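# Insert a bent steel straw through a cup lid

## Task

Pull the bent steel straw out of its holder and flip it. Push its long straight end through the hole in the cup's lid until it reaches the bottom of the cup. The cup and the holder are free-standing and both have to be upright at the end. The result only counts if it stays in place with no help from the robot. Finally, release the straw and move the hands away.

## Robot and tools

Robot: two arms, left_arm and right_arm, face each other across a table. Each carries an identical five-finger right hand, so hand numbers and axes mean the same on both arms; they are not mirrored.

Scene frame: the origin sits on the table surface halfway between the two arm bases. z = 0 is the tabletop and +z is up. left_arm's base is on the +y side. The words left and right are arm names, not image sides. Positions are in metres and orientations are quaternions in w,x,y,z order.

Hand point: a spot fixed to the palm, 0.05 m in front of it, where the index pad meets the thumb tip in a pinch. Its +z runs along the straightened fingers, which extend 0.06 to 0.07 m past it. Its +y points out of the palm. Its +x crosses the palm toward the little finger, away from the thumb. Across the palm, the hand reaches 0.08 m on the little-finger side. On the thumb side it reaches 0.02 m with the thumb swung in front of the palm, or up to 0.09 m otherwise. A wrist bracket on the little-finger side sits 0.03 m beyond the point in +y, reaches 0.11 m across, and can collide with things.

Row layout: every arm command is one row of 28 numbers, each in [-1, 1], covering both arms even when only one moves. Order: left_arm dx, dy, dz, rx, ry, rz, then left_gripper little, ring, middle, index, thumb_bend, thumb_turn, force_limit, speed; then the same 14 for right_arm/right_gripper. dx..rz are an offset, not a pose. They are expressed in that hand point's own axes and measured from its pose at the start of the action. 1.0 equals 0.6 m or 180 degrees, and rx, ry, rz form one rotation vector. Optionally, 12 more numbers from 0 to 1 can follow: per-joint stiffness scales, left_arm's six joints then right_arm's six, base to gripper. Each scale stays in effect until changed.

Hand numbers are absolute targets, not offsets. Fingers: +1 is straight, -1 is curled into the palm. thumb_bend: +1 straight, -1 fully bent. thumb_turn: +1 beside the palm, -1 opposite the fingers. A pinch is roughly index -0.22, thumb_bend -0.75, thumb_turn -0.57. force_limit sets the fingertip load at which a closing motor halts. It scales linearly from about 0 N at -1 to 10 N at +1 (15 N for the two thumb motors). speed runs from near zero at -1 to full at +1, where a full stroke takes 0.6 s. No value means 'unchanged'. To keep a hand as it is, resend its previous eight numbers, or its hand_measured plus hand_force_limit and hand_speed if nothing has been sent yet. For a soft grip, close with speed -0.9 or below. To wrap the whole hand around an object 0.035 to 0.08 m wide, turn the thumb in front of the palm before reaching the object.

Tools:
- execute_actions(actions): a list of actions. Each action is up to 15 rows, one per 1/30 s step. A short table repeats its last row until all 15 steps are done. Every row's offset counts from the pose at the action's start, not from the previous row. For the first action of a call, that start is the last pose a result reported. An empty list only returns state and images.
- move(target, speed, stop_force, blocking): target is one 28-number row. Its offsets count from the pose in the latest result that shows one. Each hand point travels in a straight line, and the paths finish together within 0.5 to 10 s. speed is in m/s, from 0.002 to 0.5 (default 0.25); rotation is capped at twice that in rad/s. stop_force is in N, from 9 to 40, shared by both arms. An arm's path ends when its wrist sensor feels that much extra push against the motion, and the arm then backs up two steps and holds. It cannot be used in the first 0.2 s or with blocking=false. It is unreliable if the hand turns during the move. Leave it out when pulling away from something being pressed. blocking=false returns after 0.5 s; then call wait or stop before sending anything else.
- wait(seconds): 0 to 10; lets time pass while holding the last command.
- stop(): brakes a running move.
- zoom_image(camera, region): camera is cam_high, cam_low, cam_left_wrist or cam_right_wrist. region is [x0, y0, x1, y1] in pixels, at most 504 by 504. cam_high and cam_low are 896x504; the wrist cameras are 504x504.
- show_instructions(): shows the reference images.
- finished_scene(scene): ends the current scene, given its number; this cannot be undone.

Motion limits: each step, the commanded pose is clipped to within 100 mm and 16 degrees of the measured pose. The arm follows about 0.17 s late and may fall short after large moves. Position takes priority over orientation. Elbows stop just before full straightness.

Results: the state line gives each hand point's position, quaternion and velocities. Printed positions can be off, more so at long reach. 'Hand target' is the pose the controller is currently driving toward. A 'pose unreachable' line means a clearance check changed or blocked that arm's command. Hand readouts (six values in motor order): hand_measured is position; hand_stopped_by is moving, target, force, stalled or fault; hand_load_n is fingertip load, positive when pushed open. A lost grip appears as loads dropping near 0. Wrist force and torque are in the end effector's axes, with offsets of up to about 4 N, noise, and saturation near 50 N. The move: line reports done, off_target, moving, held, contact or fault, plus limits such as paced or held.

Avoid: arms colliding or pressing on each other, including hands and brackets. Avoid stiff pushes into firm surfaces: a joint torque over its limit (24.9 N m at the wrists, 133 N m elsewhere) or 150 N of outside force halts the arm for 10 s. Avoid dropping or knocking anything off the table. Avoid tipping the cup or holder. Avoid long holds that overheat motors (warning at 70 °C, brake at 85 °C). Loose objects can occasionally be nudged.

Each tool is called after "Emit:" by a JSON object that holds its "method" and its "body".

Reference images:

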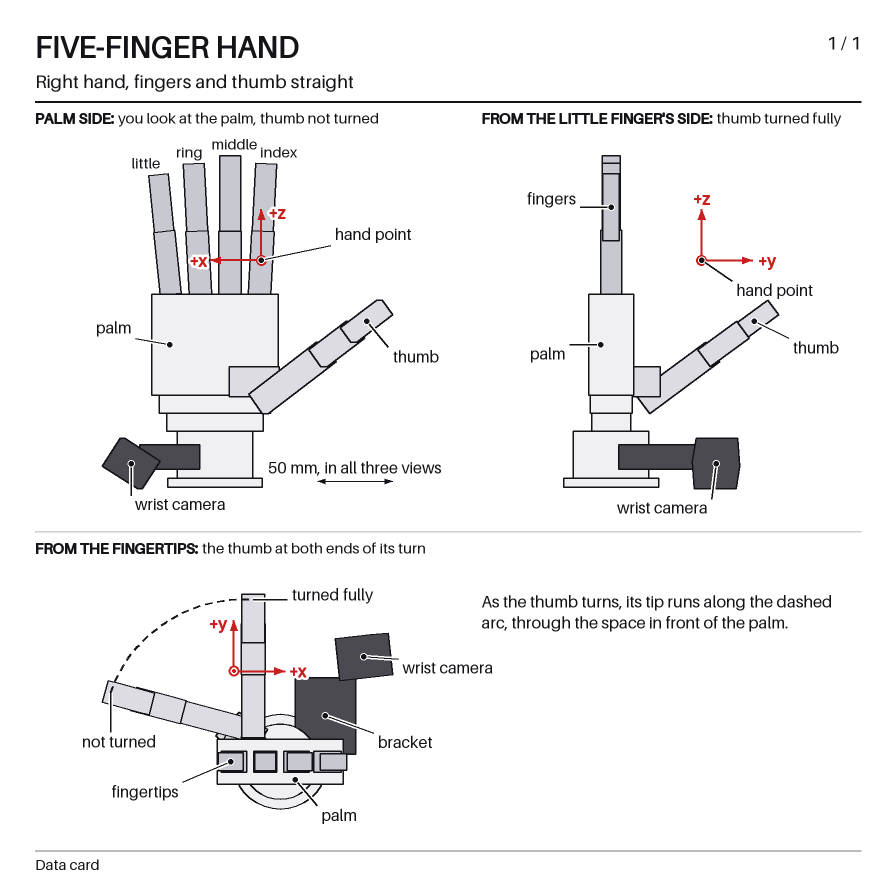

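## Session

Emit:
{"method": "execute_actions", "body": {"actions": []}}

Scene clock: 0.00 s.
left_arm: end_effector_position=(+0.3074, +0.4597, +0.4864) hand_measured=(+1.000, +1.000, +1.000, +1.000, +1.000, +1.000) hand_load_n=(+0.0, +0.0, +0.0, +0.0, +0.0, +0.0) hand_stopped_by=(target, target, target, target, target, target) hand_force_limit=0.00 hand_speed=-0.80 end_effector_quat_wxyz=(+0.018, +0.359, +0.933, -0.014) end_effector_velocity=(-0.000, -0.000, +0.000) end_effector_angular_velocity=(-0.001, +0.000, +0.000) | right_arm: end_effector_position=(+0.1223, -0.2645, +0.4871) hand_measured=(+1.000, +1.000, +1.000, +1.000, +1.000, +1.000) hand_load_n=(+0.0, +0.0, +0.0, +0.0, +0.0, +0.0) hand_stopped_by=(target, target, target, target, target, target) hand_force_limit=0.00 hand_speed=-0.80 end_effector_quat_wxyz=(+0.009, -0.313, +0.950, +0.001) end_effector_velocity=(-0.000, -0.000, +0.000) end_effector_angular_velocity=(+0.000, -0.001, +0.000)
Joint positions: left_arm=[ 0.561 -1.74   1.323  1.942  1.571 -1.863] | right_arm=[-1.197 -1.751  1.336  1.968  1.568 -1.882]
Joint velocities: left_arm=[-0.    -0.    -0.001  0.001  0.001 -0.   ] | right_arm=[-0.001 -0.001  0.    -0.001  0.    -0.001]
Wrist force (N, on the end effector, along its own x y z axes, offset not removed): no reading
Wrist torque (N m, same axes, about the end effector's origin, offset not removed): no reading
Hand target (left_arm): +0.307, +0.460, +0.486; +0.018, +0.359, +0.933, -0.014
Hand target (right_arm): +0.122, -0.264, +0.487; +0.009, -0.313, +0.950, +0.001
Joint stiffness scale: left_arm=[1. 1. 1. 1. 1. 1.] | right_arm=[1. 1. 1. 1. 1. 1.]

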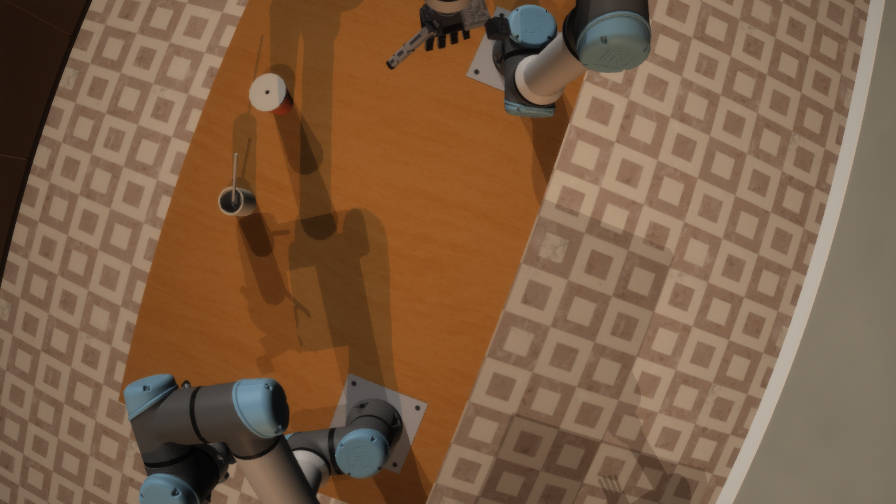

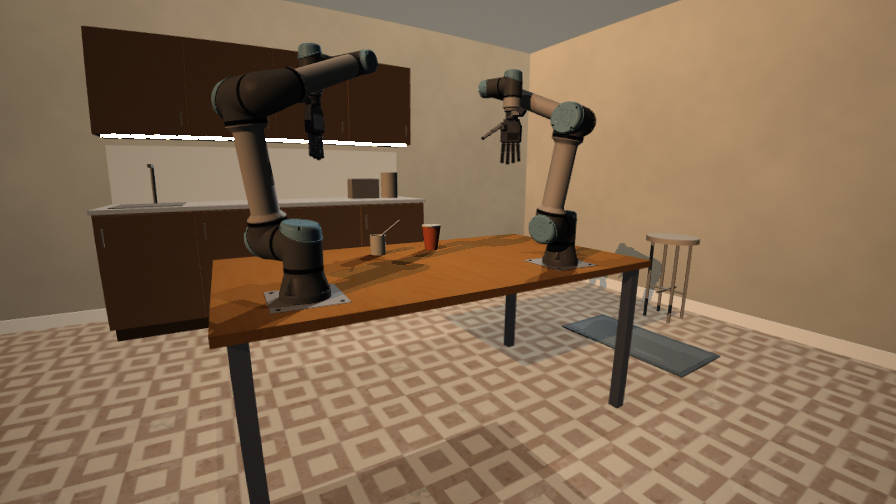

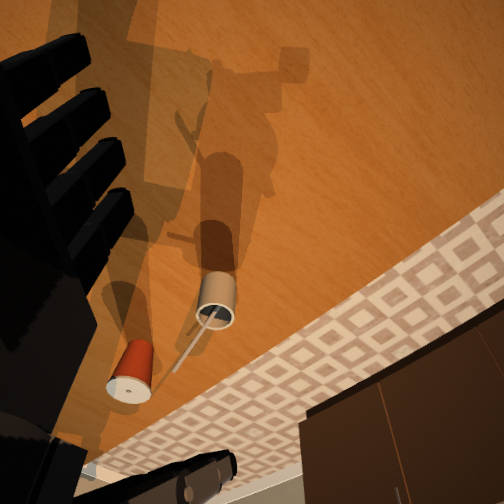

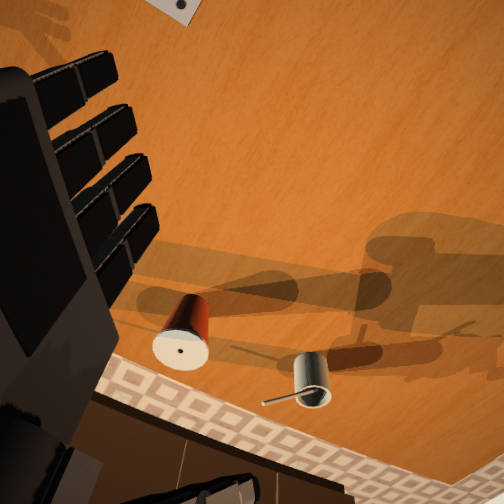

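Emit:
{"method": "zoom_image", "body": {"camera": "cam_high", "region": [180,50,360,230]}}

Emit:
{"method": "zoom_image", "body": {"camera": "cam_low", "region": [350,200,470,270]}}

Region (180, 50, 360, 230) of cam_high's 896x504 image, scaled by 2.800, with more detail than that image has.

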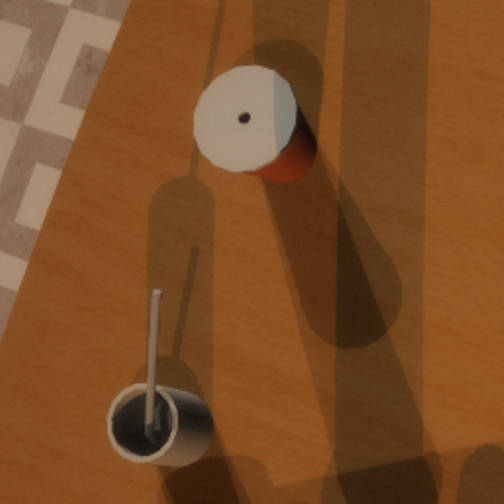

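Region (350, 200, 470, 270) of cam_low's 896x504 image, scaled by 4.200, with more detail than that image has; it fills the top 294 rows of this view, and the rest is white.

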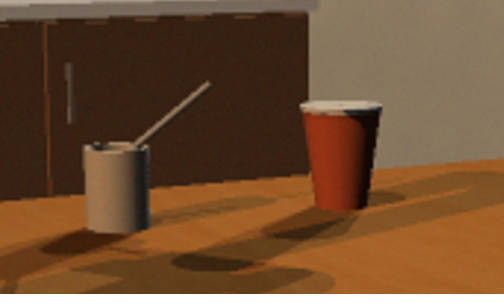

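Emit:
{"method": "move", "body": {"target": [0,0,0,0,0,0,1,1,1,1,1,1,0,0,-0.45,0.11,0.395,-0.04,-0.534,0.349,1,1,1,0.3,-0.6,-0.57,0,0.5], "speed": 0.3}}

Scene clock: 26.40 s.
left_arm: end_effector_position=(+0.3074, +0.4597, +0.4864) hand_measured=(+1.000, +1.000, +1.000, +1.000, +1.000, +1.000) hand_load_n=(+0.0, +0.0, +0.0, +0.0, +0.0, +0.0) hand_stopped_by=(target, target, target, target, target, target) hand_force_limit=0.00 hand_speed=0.00 end_effector_quat_wxyz=(+0.018, +0.359, +0.933, -0.014) end_effector_velocity=(+0.000, +0.000, -0.001) end_effector_angular_velocity=(+0.003, +0.001, -0.001) | right_arm: end_effector_position=(+0.3035, -0.0483, +0.2563) hand_measured=(+1.000, +1.000, +1.000, +0.300, -0.600, -0.570) hand_load_n=(+0.0, +0.0, +0.0, +0.0, +0.0, +0.0) hand_stopped_by=(target, target, target, target, target, target) hand_force_limit=0.00 hand_speed=0.50 end_effector_quat_wxyz=(+0.655, +0.271, +0.649, +0.277) end_effector_velocity=(+0.001, +0.001, +0.002) end_effector_angular_velocity=(+0.002, -0.023, -0.004)
Joint positions: left_arm=[ 0.561 -1.74   1.323  1.942  1.571 -1.863] | right_arm=[-0.374 -1.217  1.985 -0.796  2.715 -0.8  ]
Joint velocities: left_arm=[-0.     0.     0.002  0.    -0.001  0.   ] | right_arm=[-0.004  0.001  0.012 -0.068 -0.001 -0.048]
Wrist force (N, on the end effector, along its own x y z axes, offset not removed): left_arm=[-0.6 -0.5 0.3] | right_arm=[2.8 -3.2 4.2]
Wrist torque (N m, same axes, about the end effector's origin, offset not removed): left_arm=[-0.09 -0.05 0.08] | right_arm=[-0.55 -0.71 -0.14]
Hand target (left_arm): +0.307, +0.460, +0.486; +0.018, +0.359, +0.933, -0.014
Hand target (right_arm): +0.304, -0.049, +0.254; +0.656, +0.270, +0.648, +0.276
Off the commanded pose (left_arm): 0.000 m, 0 deg.
Off the commanded pose (right_arm): 0.002 m, 0 deg.
Joint stiffness scale: left_arm=[1. 1. 1. 1. 1. 1.] | right_arm=[1. 1. 1. 1. 1. 1.]
move: done

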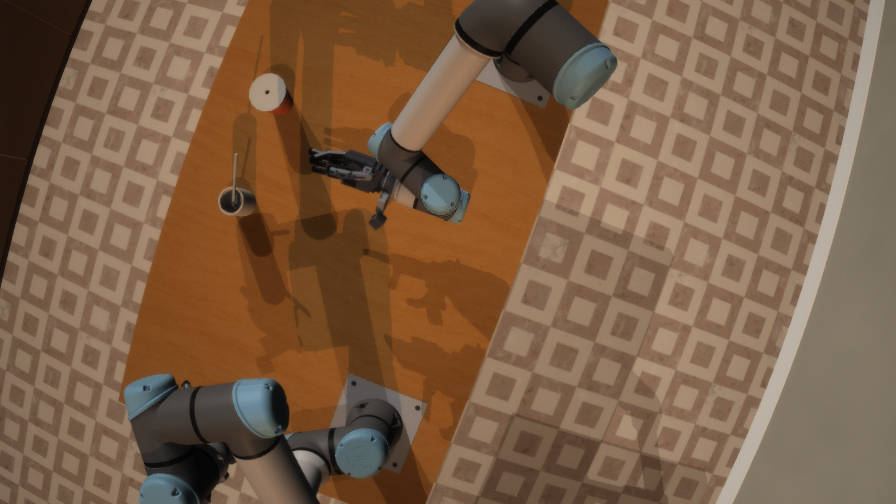

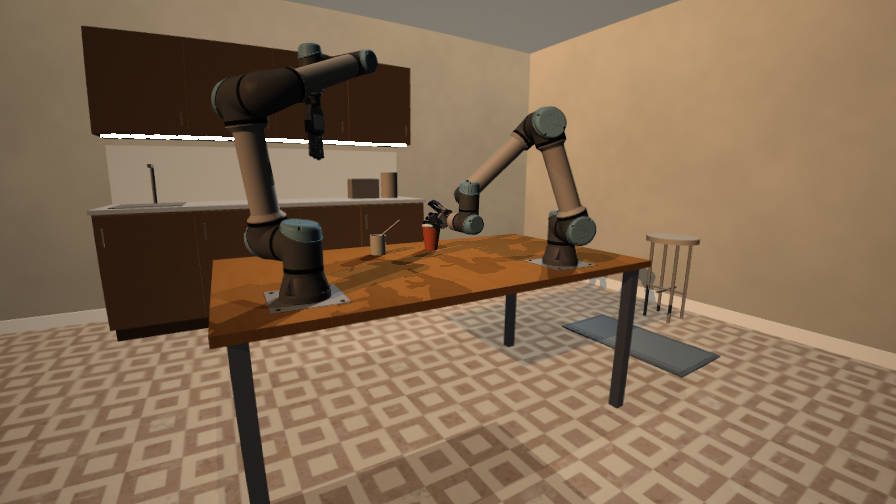

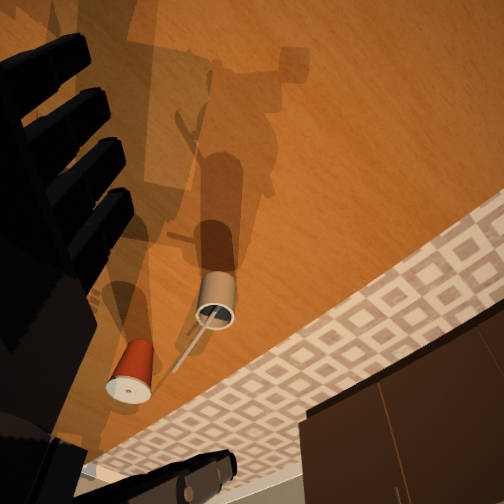

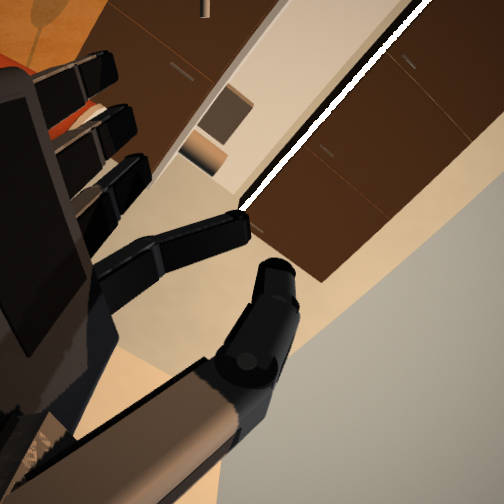

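Emit:
{"method": "move", "body": {"target": [0,0,0,0,0,0,1,1,1,1,1,1,0,0,0.195,-0.077,0.16,0,0,0,1,1,1,0.5,-0.6,-0.57,0,0.5]}}

Scene clock: 31.50 s.
left_arm: end_effector_position=(+0.3074, +0.4597, +0.4864) hand_measured=(+1.000, +1.000, +1.000, +1.000, +1.000, +1.000) hand_load_n=(+0.0, +0.0, +0.0, +0.0, +0.0, +0.0) hand_stopped_by=(target, target, target, target, target, target) hand_force_limit=0.00 hand_speed=0.00 end_effector_quat_wxyz=(+0.018, +0.359, +0.933, -0.014) end_effector_velocity=(-0.000, -0.000, -0.000) end_effector_angular_velocity=(-0.001, +0.000, +0.001) | right_arm: end_effector_position=(+0.3990, +0.0024, +0.1424) hand_measured=(+1.000, +1.000, +1.000, +0.500, -0.600, -0.570) hand_load_n=(+0.0, +0.0, +0.0, +0.0, +0.0, +0.0) hand_stopped_by=(target, target, target, target, target, target) hand_force_limit=0.00 hand_speed=0.50 end_effector_quat_wxyz=(+0.655, +0.271, +0.649, +0.277) end_effector_velocity=(+0.002, +0.001, -0.002) end_effector_angular_velocity=(-0.001, +0.000, -0.001)
Joint positions: left_arm=[ 0.561 -1.74   1.323  1.942  1.571 -1.863] | right_arm=[-0.503 -0.883  1.819 -0.956  2.585 -0.792]
Joint velocities: left_arm=[-0.    -0.    -0.    -0.001  0.001 -0.002] | right_arm=[-0.001  0.007 -0.005 -0.001 -0.001 -0.   ]
Wrist force (N, on the end effector, along its own x y z axes, offset not removed): left_arm=[-1.4 -2.8 -2.1] | right_arm=[1.3 1.3 -1.2]
Wrist torque (N m, same axes, about the end effector's origin, offset not removed): left_arm=[-0.37 0.29 -0.21] | right_arm=[0.31 -0.16 -0.05]
Hand target (left_arm): +0.307, +0.460, +0.486; +0.018, +0.359, +0.933, -0.014
Hand target (right_arm): +0.401, +0.003, +0.142; +0.655, +0.271, +0.648, +0.277
Off the commanded pose (left_arm): 0.000 m, 0 deg.
Off the commanded pose (right_arm): 0.002 m, 0 deg.
Joint stiffness scale: left_arm=[1. 1. 1. 1. 1. 1.] | right_arm=[1. 1. 1. 1. 1. 1.]
move: done

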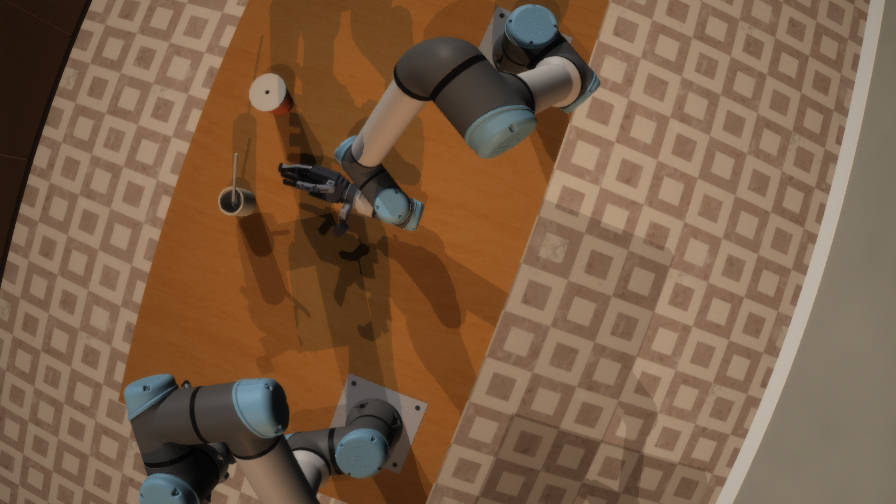

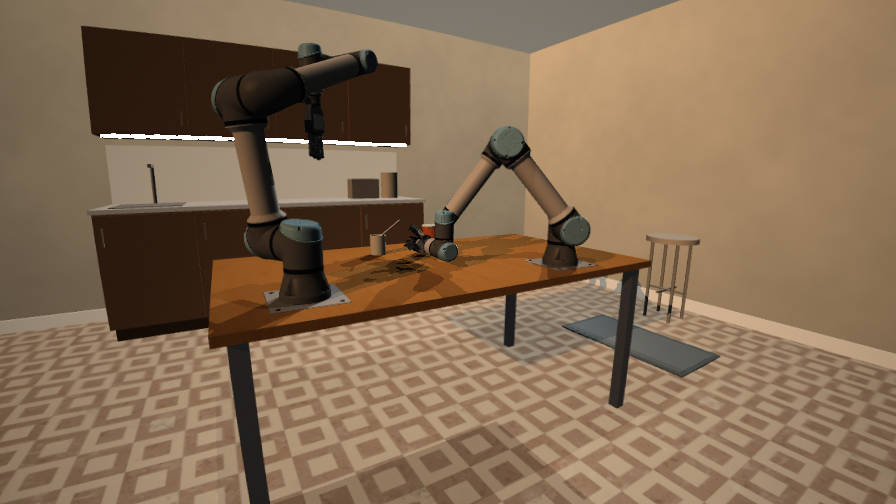

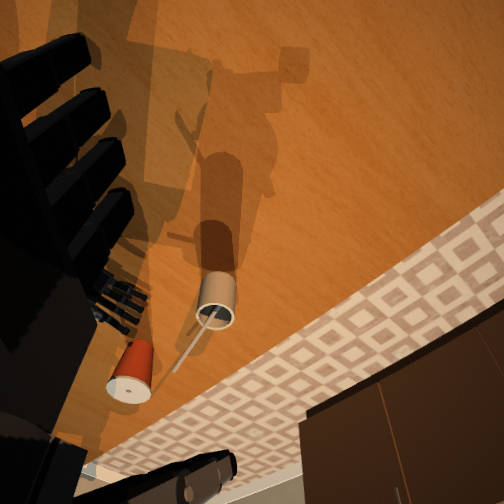

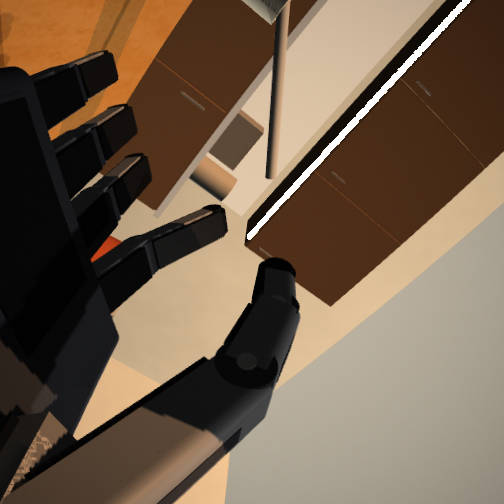

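Emit:
{"method": "move", "body": {"target": [0,0,0,0,0,0,1,1,1,1,1,1,0,0,0.06,0,0.11,0,0,0,1,1,1,1,-0.6,-0.57,0,0.5], "speed": 0.15}}

Scene clock: 38.77 s.
left_arm: end_effector_position=(+0.3074, +0.4597, +0.4864) hand_measured=(+1.000, +1.000, +1.000, +1.000, +1.000, +1.000) hand_load_n=(+0.0, +0.0, +0.0, +0.0, +0.0, +0.0) hand_stopped_by=(target, target, target, target, target, target) hand_force_limit=0.00 hand_speed=0.00 end_effector_quat_wxyz=(+0.018, +0.359, +0.933, -0.014) end_effector_velocity=(-0.000, -0.000, +0.000) end_effector_angular_velocity=(-0.002, +0.000, +0.000) | right_arm: end_effector_position=(+0.4634, +0.0279, +0.1183) hand_measured=(+1.000, +1.000, +1.000, +1.000, -0.600, -0.570) hand_load_n=(+0.0, +0.0, +0.0, +0.0, +0.0, +0.0) hand_stopped_by=(target, target, target, target, target, target) hand_force_limit=0.00 hand_speed=0.50 end_effector_quat_wxyz=(+0.655, +0.270, +0.649, +0.277) end_effector_velocity=(+0.002, +0.001, -0.002) end_effector_angular_velocity=(-0.002, +0.002, +0.000)
Joint positions: left_arm=[ 0.561 -1.74   1.323  1.942  1.571 -1.863] | right_arm=[-0.578 -0.769  1.669 -0.918  2.509 -0.791]
Joint velocities: left_arm=[ 0.     0.    -0.001 -0.001  0.001  0.   ] | right_arm=[-0.002  0.006 -0.007  0.005 -0.002  0.001]
Wrist force (N, on the end effector, along its own x y z axes, offset not removed): left_arm=[-0.4 -0.8 -0.8] | right_arm=[2.8 2.6 0.9]
Wrist torque (N m, same axes, about the end effector's origin, offset not removed): left_arm=[-0.05 -0.01 -0.12] | right_arm=[0.24 -0.65 0.18]
Hand target (left_arm): +0.307, +0.460, +0.486; +0.018, +0.359, +0.933, -0.014
Hand target (right_arm): +0.465, +0.028, +0.118; +0.655, +0.271, +0.649, +0.277
Off the commanded pose (left_arm): 0.000 m, 0 deg.
Off the commanded pose (right_arm): 0.002 m, 0 deg.
Joint stiffness scale: left_arm=[1. 1. 1. 1. 1. 1.] | right_arm=[1. 1. 1. 1. 1. 1.]
move: done

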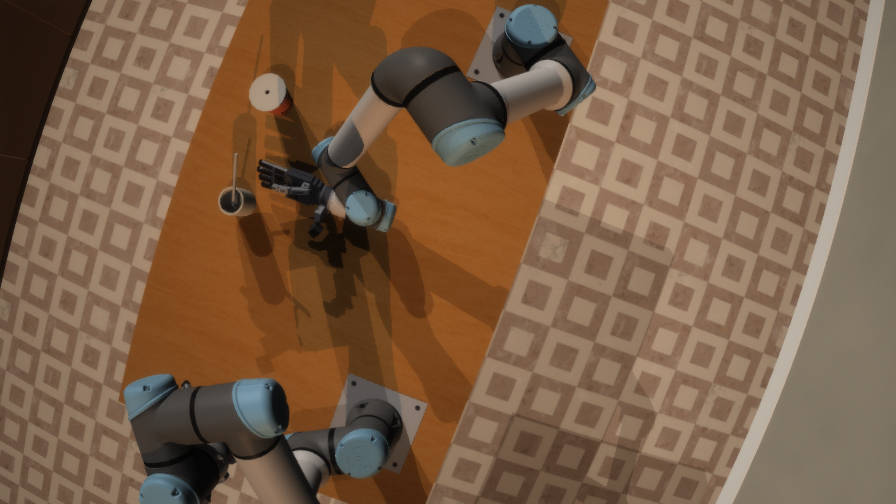

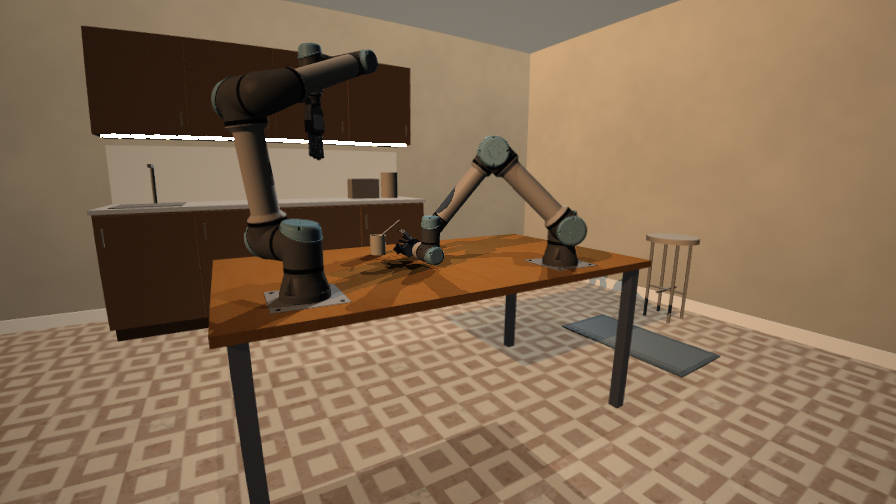

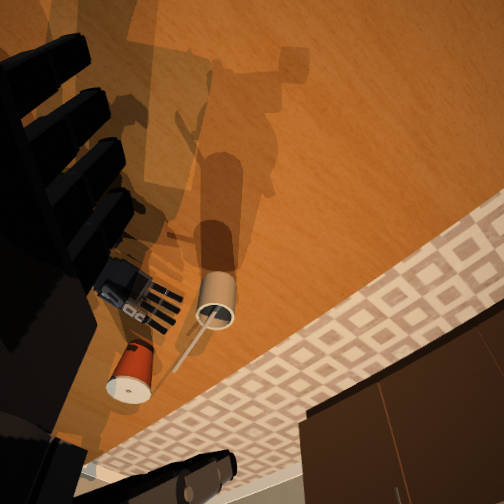

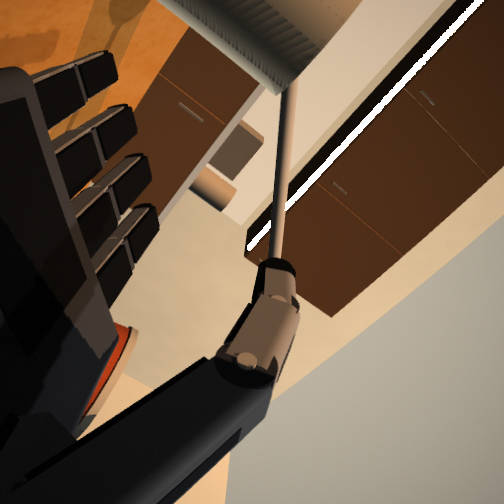

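Emit:
{"method": "move", "body": {"target": [0,0,0,0,0,0,1,1,1,1,1,1,0,0,-0.02,0.005,0.09,0,0,0,1,1,1,1,-0.6,-0.57,0,0.5], "speed": 0.1}}

Emit:
{"method": "zoom_image", "body": {"camera": "cam_high", "region": [200,120,320,240]}}

Scene clock: 43.67 s.
left_arm: end_effector_position=(+0.3074, +0.4597, +0.4864) hand_measured=(+1.000, +1.000, +1.000, +1.000, +1.000, +1.000) hand_load_n=(+0.0, +0.0, +0.0, +0.0, +0.0, +0.0) hand_stopped_by=(target, target, target, target, target, target) hand_force_limit=0.00 hand_speed=0.00 end_effector_quat_wxyz=(+0.018, +0.359, +0.933, -0.014) end_effector_velocity=(-0.000, +0.000, -0.000) end_effector_angular_velocity=(+0.001, +0.001, +0.001) | right_arm: end_effector_position=(+0.5153, +0.0216, +0.1297) hand_measured=(+1.000, +1.000, +1.000, +1.000, -0.600, -0.570) hand_load_n=(+0.0, +0.0, +0.0, +0.0, +0.0, +0.0) hand_stopped_by=(target, target, target, target, target, target) hand_force_limit=0.00 hand_speed=0.50 end_effector_quat_wxyz=(+0.655, +0.270, +0.649, +0.276) end_effector_velocity=(+0.002, +0.002, -0.000) end_effector_angular_velocity=(-0.002, +0.003, +0.007)
Joint positions: left_arm=[ 0.561 -1.74   1.323  1.942  1.571 -1.863] | right_arm=[-0.658 -0.764  1.614 -0.866  2.429 -0.79 ]
Joint velocities: left_arm=[ 0.     0.     0.001  0.     0.    -0.   ] | right_arm=[-0.002  0.002 -0.006  0.009 -0.008  0.002]
Wrist force (N, on the end effector, along its own x y z axes, offset not removed): left_arm=[0.2 0.6 -0.6] | right_arm=[3.8 1.5 1.3]
Wrist torque (N m, same axes, about the end effector's origin, offset not removed): left_arm=[0.20 -0.16 0.13] | right_arm=[0.20 -0.53 0.28]
Hand target (left_arm): +0.307, +0.460, +0.486; +0.018, +0.359, +0.933, -0.014
Hand target (right_arm): +0.517, +0.022, +0.129; +0.655, +0.270, +0.649, +0.277
Off the commanded pose (left_arm): 0.000 m, 0 deg.
Off the commanded pose (right_arm): 0.002 m, 0 deg.
Joint stiffness scale: left_arm=[1. 1. 1. 1. 1. 1.] | right_arm=[1. 1. 1. 1. 1. 1.]
move: done

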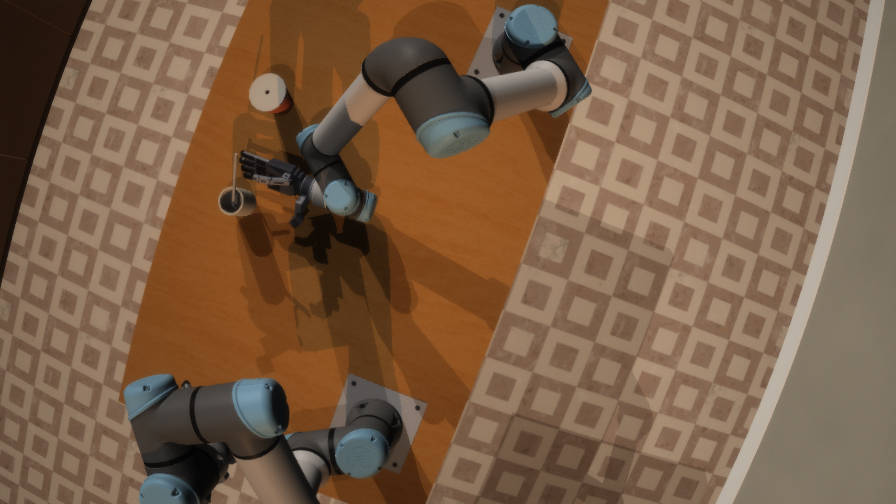

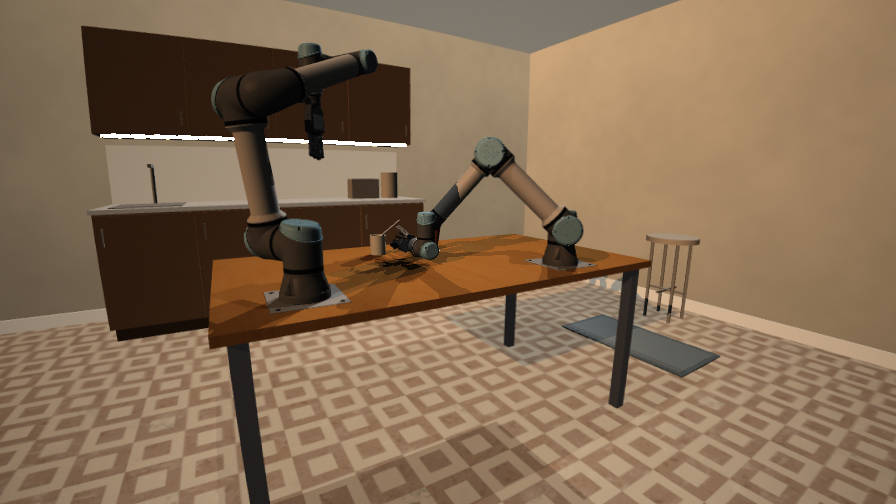

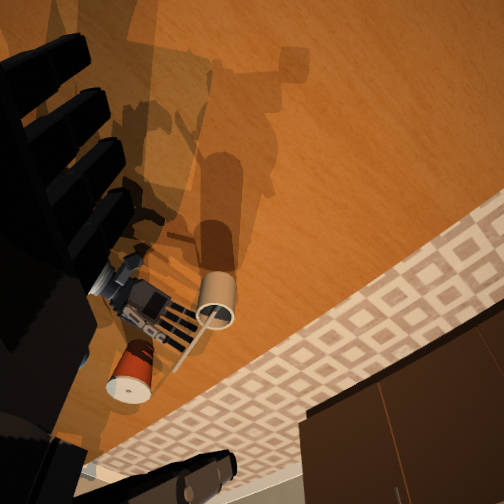

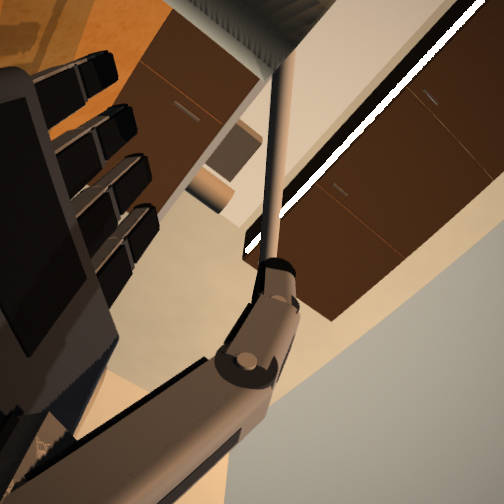

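Region (200, 120, 320, 240) of cam_high's 896x504 image, scaled by 4.200, with more detail than that image has.

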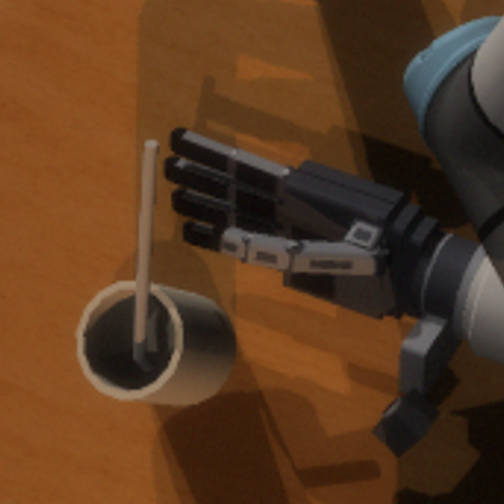

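Emit:
{"method": "move", "body": {"target": [0,0,0,0,0,0,1,1,1,1,1,1,0,0,-0.02,0,0.075,0,0,0,1,1,1,1,-0.6,-0.57,0,0.5], "speed": 0.1}}

Emit:
{"method": "zoom_image", "body": {"camera": "cam_high", "region": [200,120,320,240]}}

Scene clock: 47.97 s.
left_arm: end_effector_position=(+0.3074, +0.4597, +0.4864) hand_measured=(+1.000, +1.000, +1.000, +1.000, +1.000, +1.000) hand_load_n=(+0.0, +0.0, +0.0, +0.0, +0.0, +0.0) hand_stopped_by=(target, target, target, target, target, target) hand_force_limit=0.00 hand_speed=0.00 end_effector_quat_wxyz=(+0.018, +0.359, +0.933, -0.014) end_effector_velocity=(+0.000, +0.000, +0.000) end_effector_angular_velocity=(+0.000, -0.001, -0.001) | right_arm: end_effector_position=(+0.5582, +0.0133, +0.1389) hand_measured=(+1.000, +1.000, +1.000, +1.000, -0.600, -0.570) hand_load_n=(+0.0, +0.0, +0.0, +0.0, +0.0, +0.0) hand_stopped_by=(target, target, target, target, target, target) hand_force_limit=0.00 hand_speed=0.50 end_effector_quat_wxyz=(+0.655, +0.270, +0.649, +0.276) end_effector_velocity=(+0.002, +0.002, -0.001) end_effector_angular_velocity=(-0.004, +0.004, +0.007)
Joint positions: left_arm=[ 0.561 -1.74   1.323  1.942  1.571 -1.863] | right_arm=[-0.723 -0.758  1.565 -0.824  2.363 -0.79 ]
Joint velocities: left_arm=[ 0.001 -0.    -0.001  0.    -0.001  0.002] | right_arm=[-0.002  0.003 -0.006  0.009 -0.01   0.   ]
Wrist force (N, on the end effector, along its own x y z axes, offset not removed): left_arm=[-1.4 -1.0 -1.4] | right_arm=[2.0 4.2 0.7]
Wrist torque (N m, same axes, about the end effector's origin, offset not removed): left_arm=[-0.02 0.22 -0.11] | right_arm=[0.58 -0.44 0.18]
Hand target (left_arm): +0.307, +0.460, +0.486; +0.018, +0.359, +0.933, -0.014
Hand target (right_arm): +0.560, +0.013, +0.139; +0.655, +0.270, +0.649, +0.276
Off the commanded pose (left_arm): 0.000 m, 0 deg.
Off the commanded pose (right_arm): 0.002 m, 0 deg.
Joint stiffness scale: left_arm=[1. 1. 1. 1. 1. 1.] | right_arm=[1. 1. 1. 1. 1. 1.]
move: done

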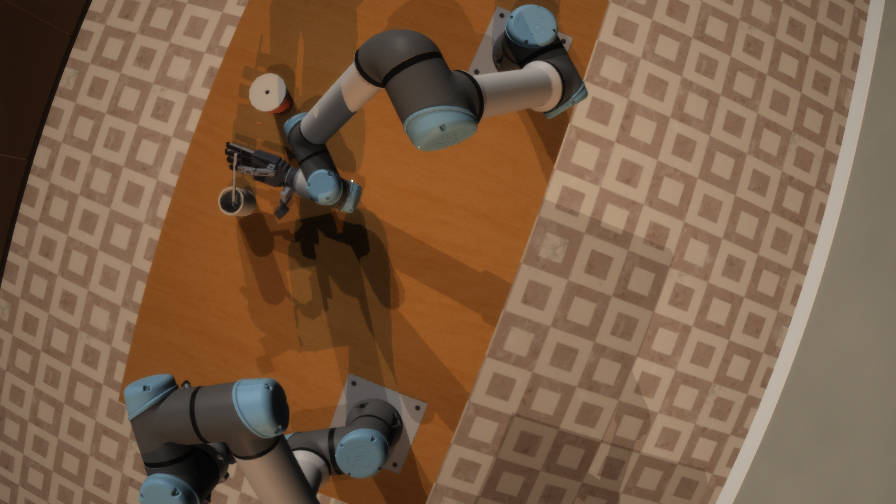

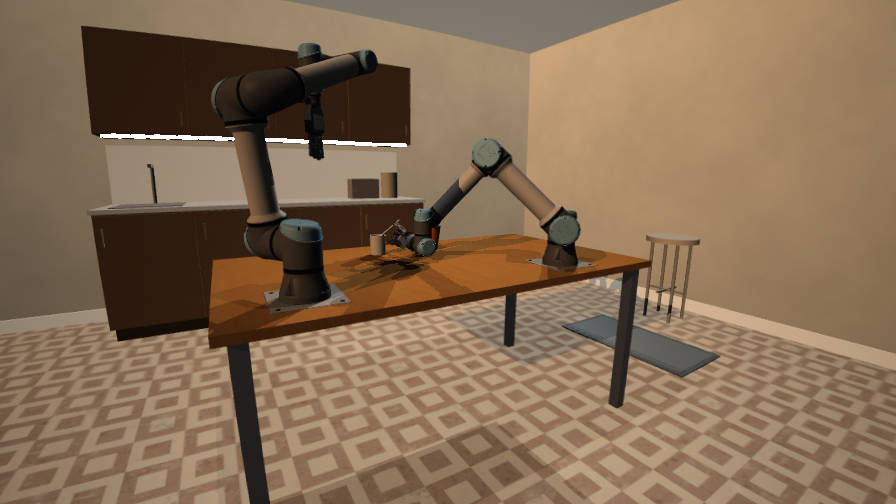

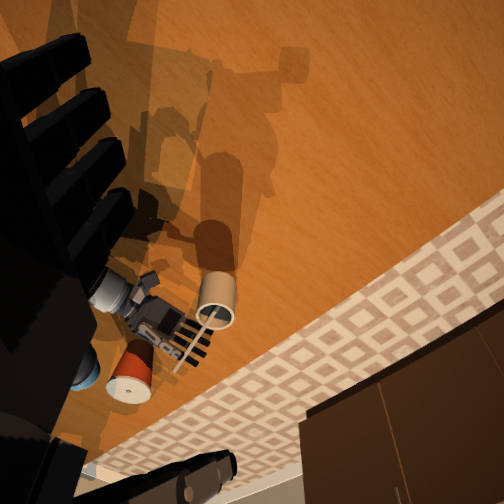

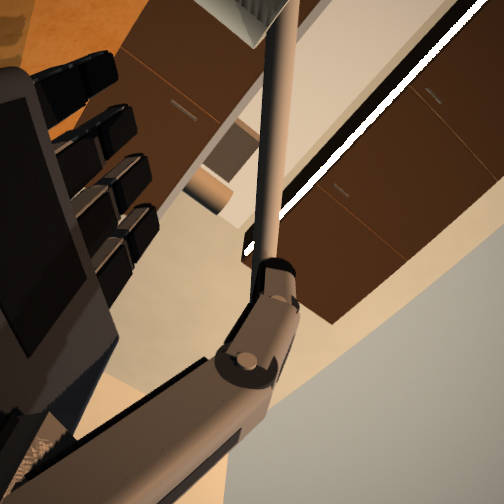

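Region (200, 120, 320, 240) of cam_high's 896x504 image, scaled by 4.200, with more detail than that image has.

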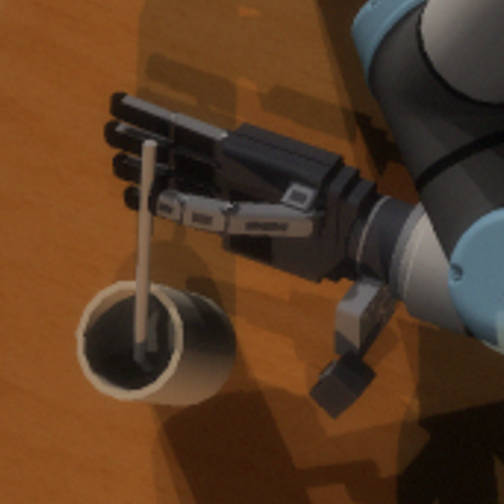

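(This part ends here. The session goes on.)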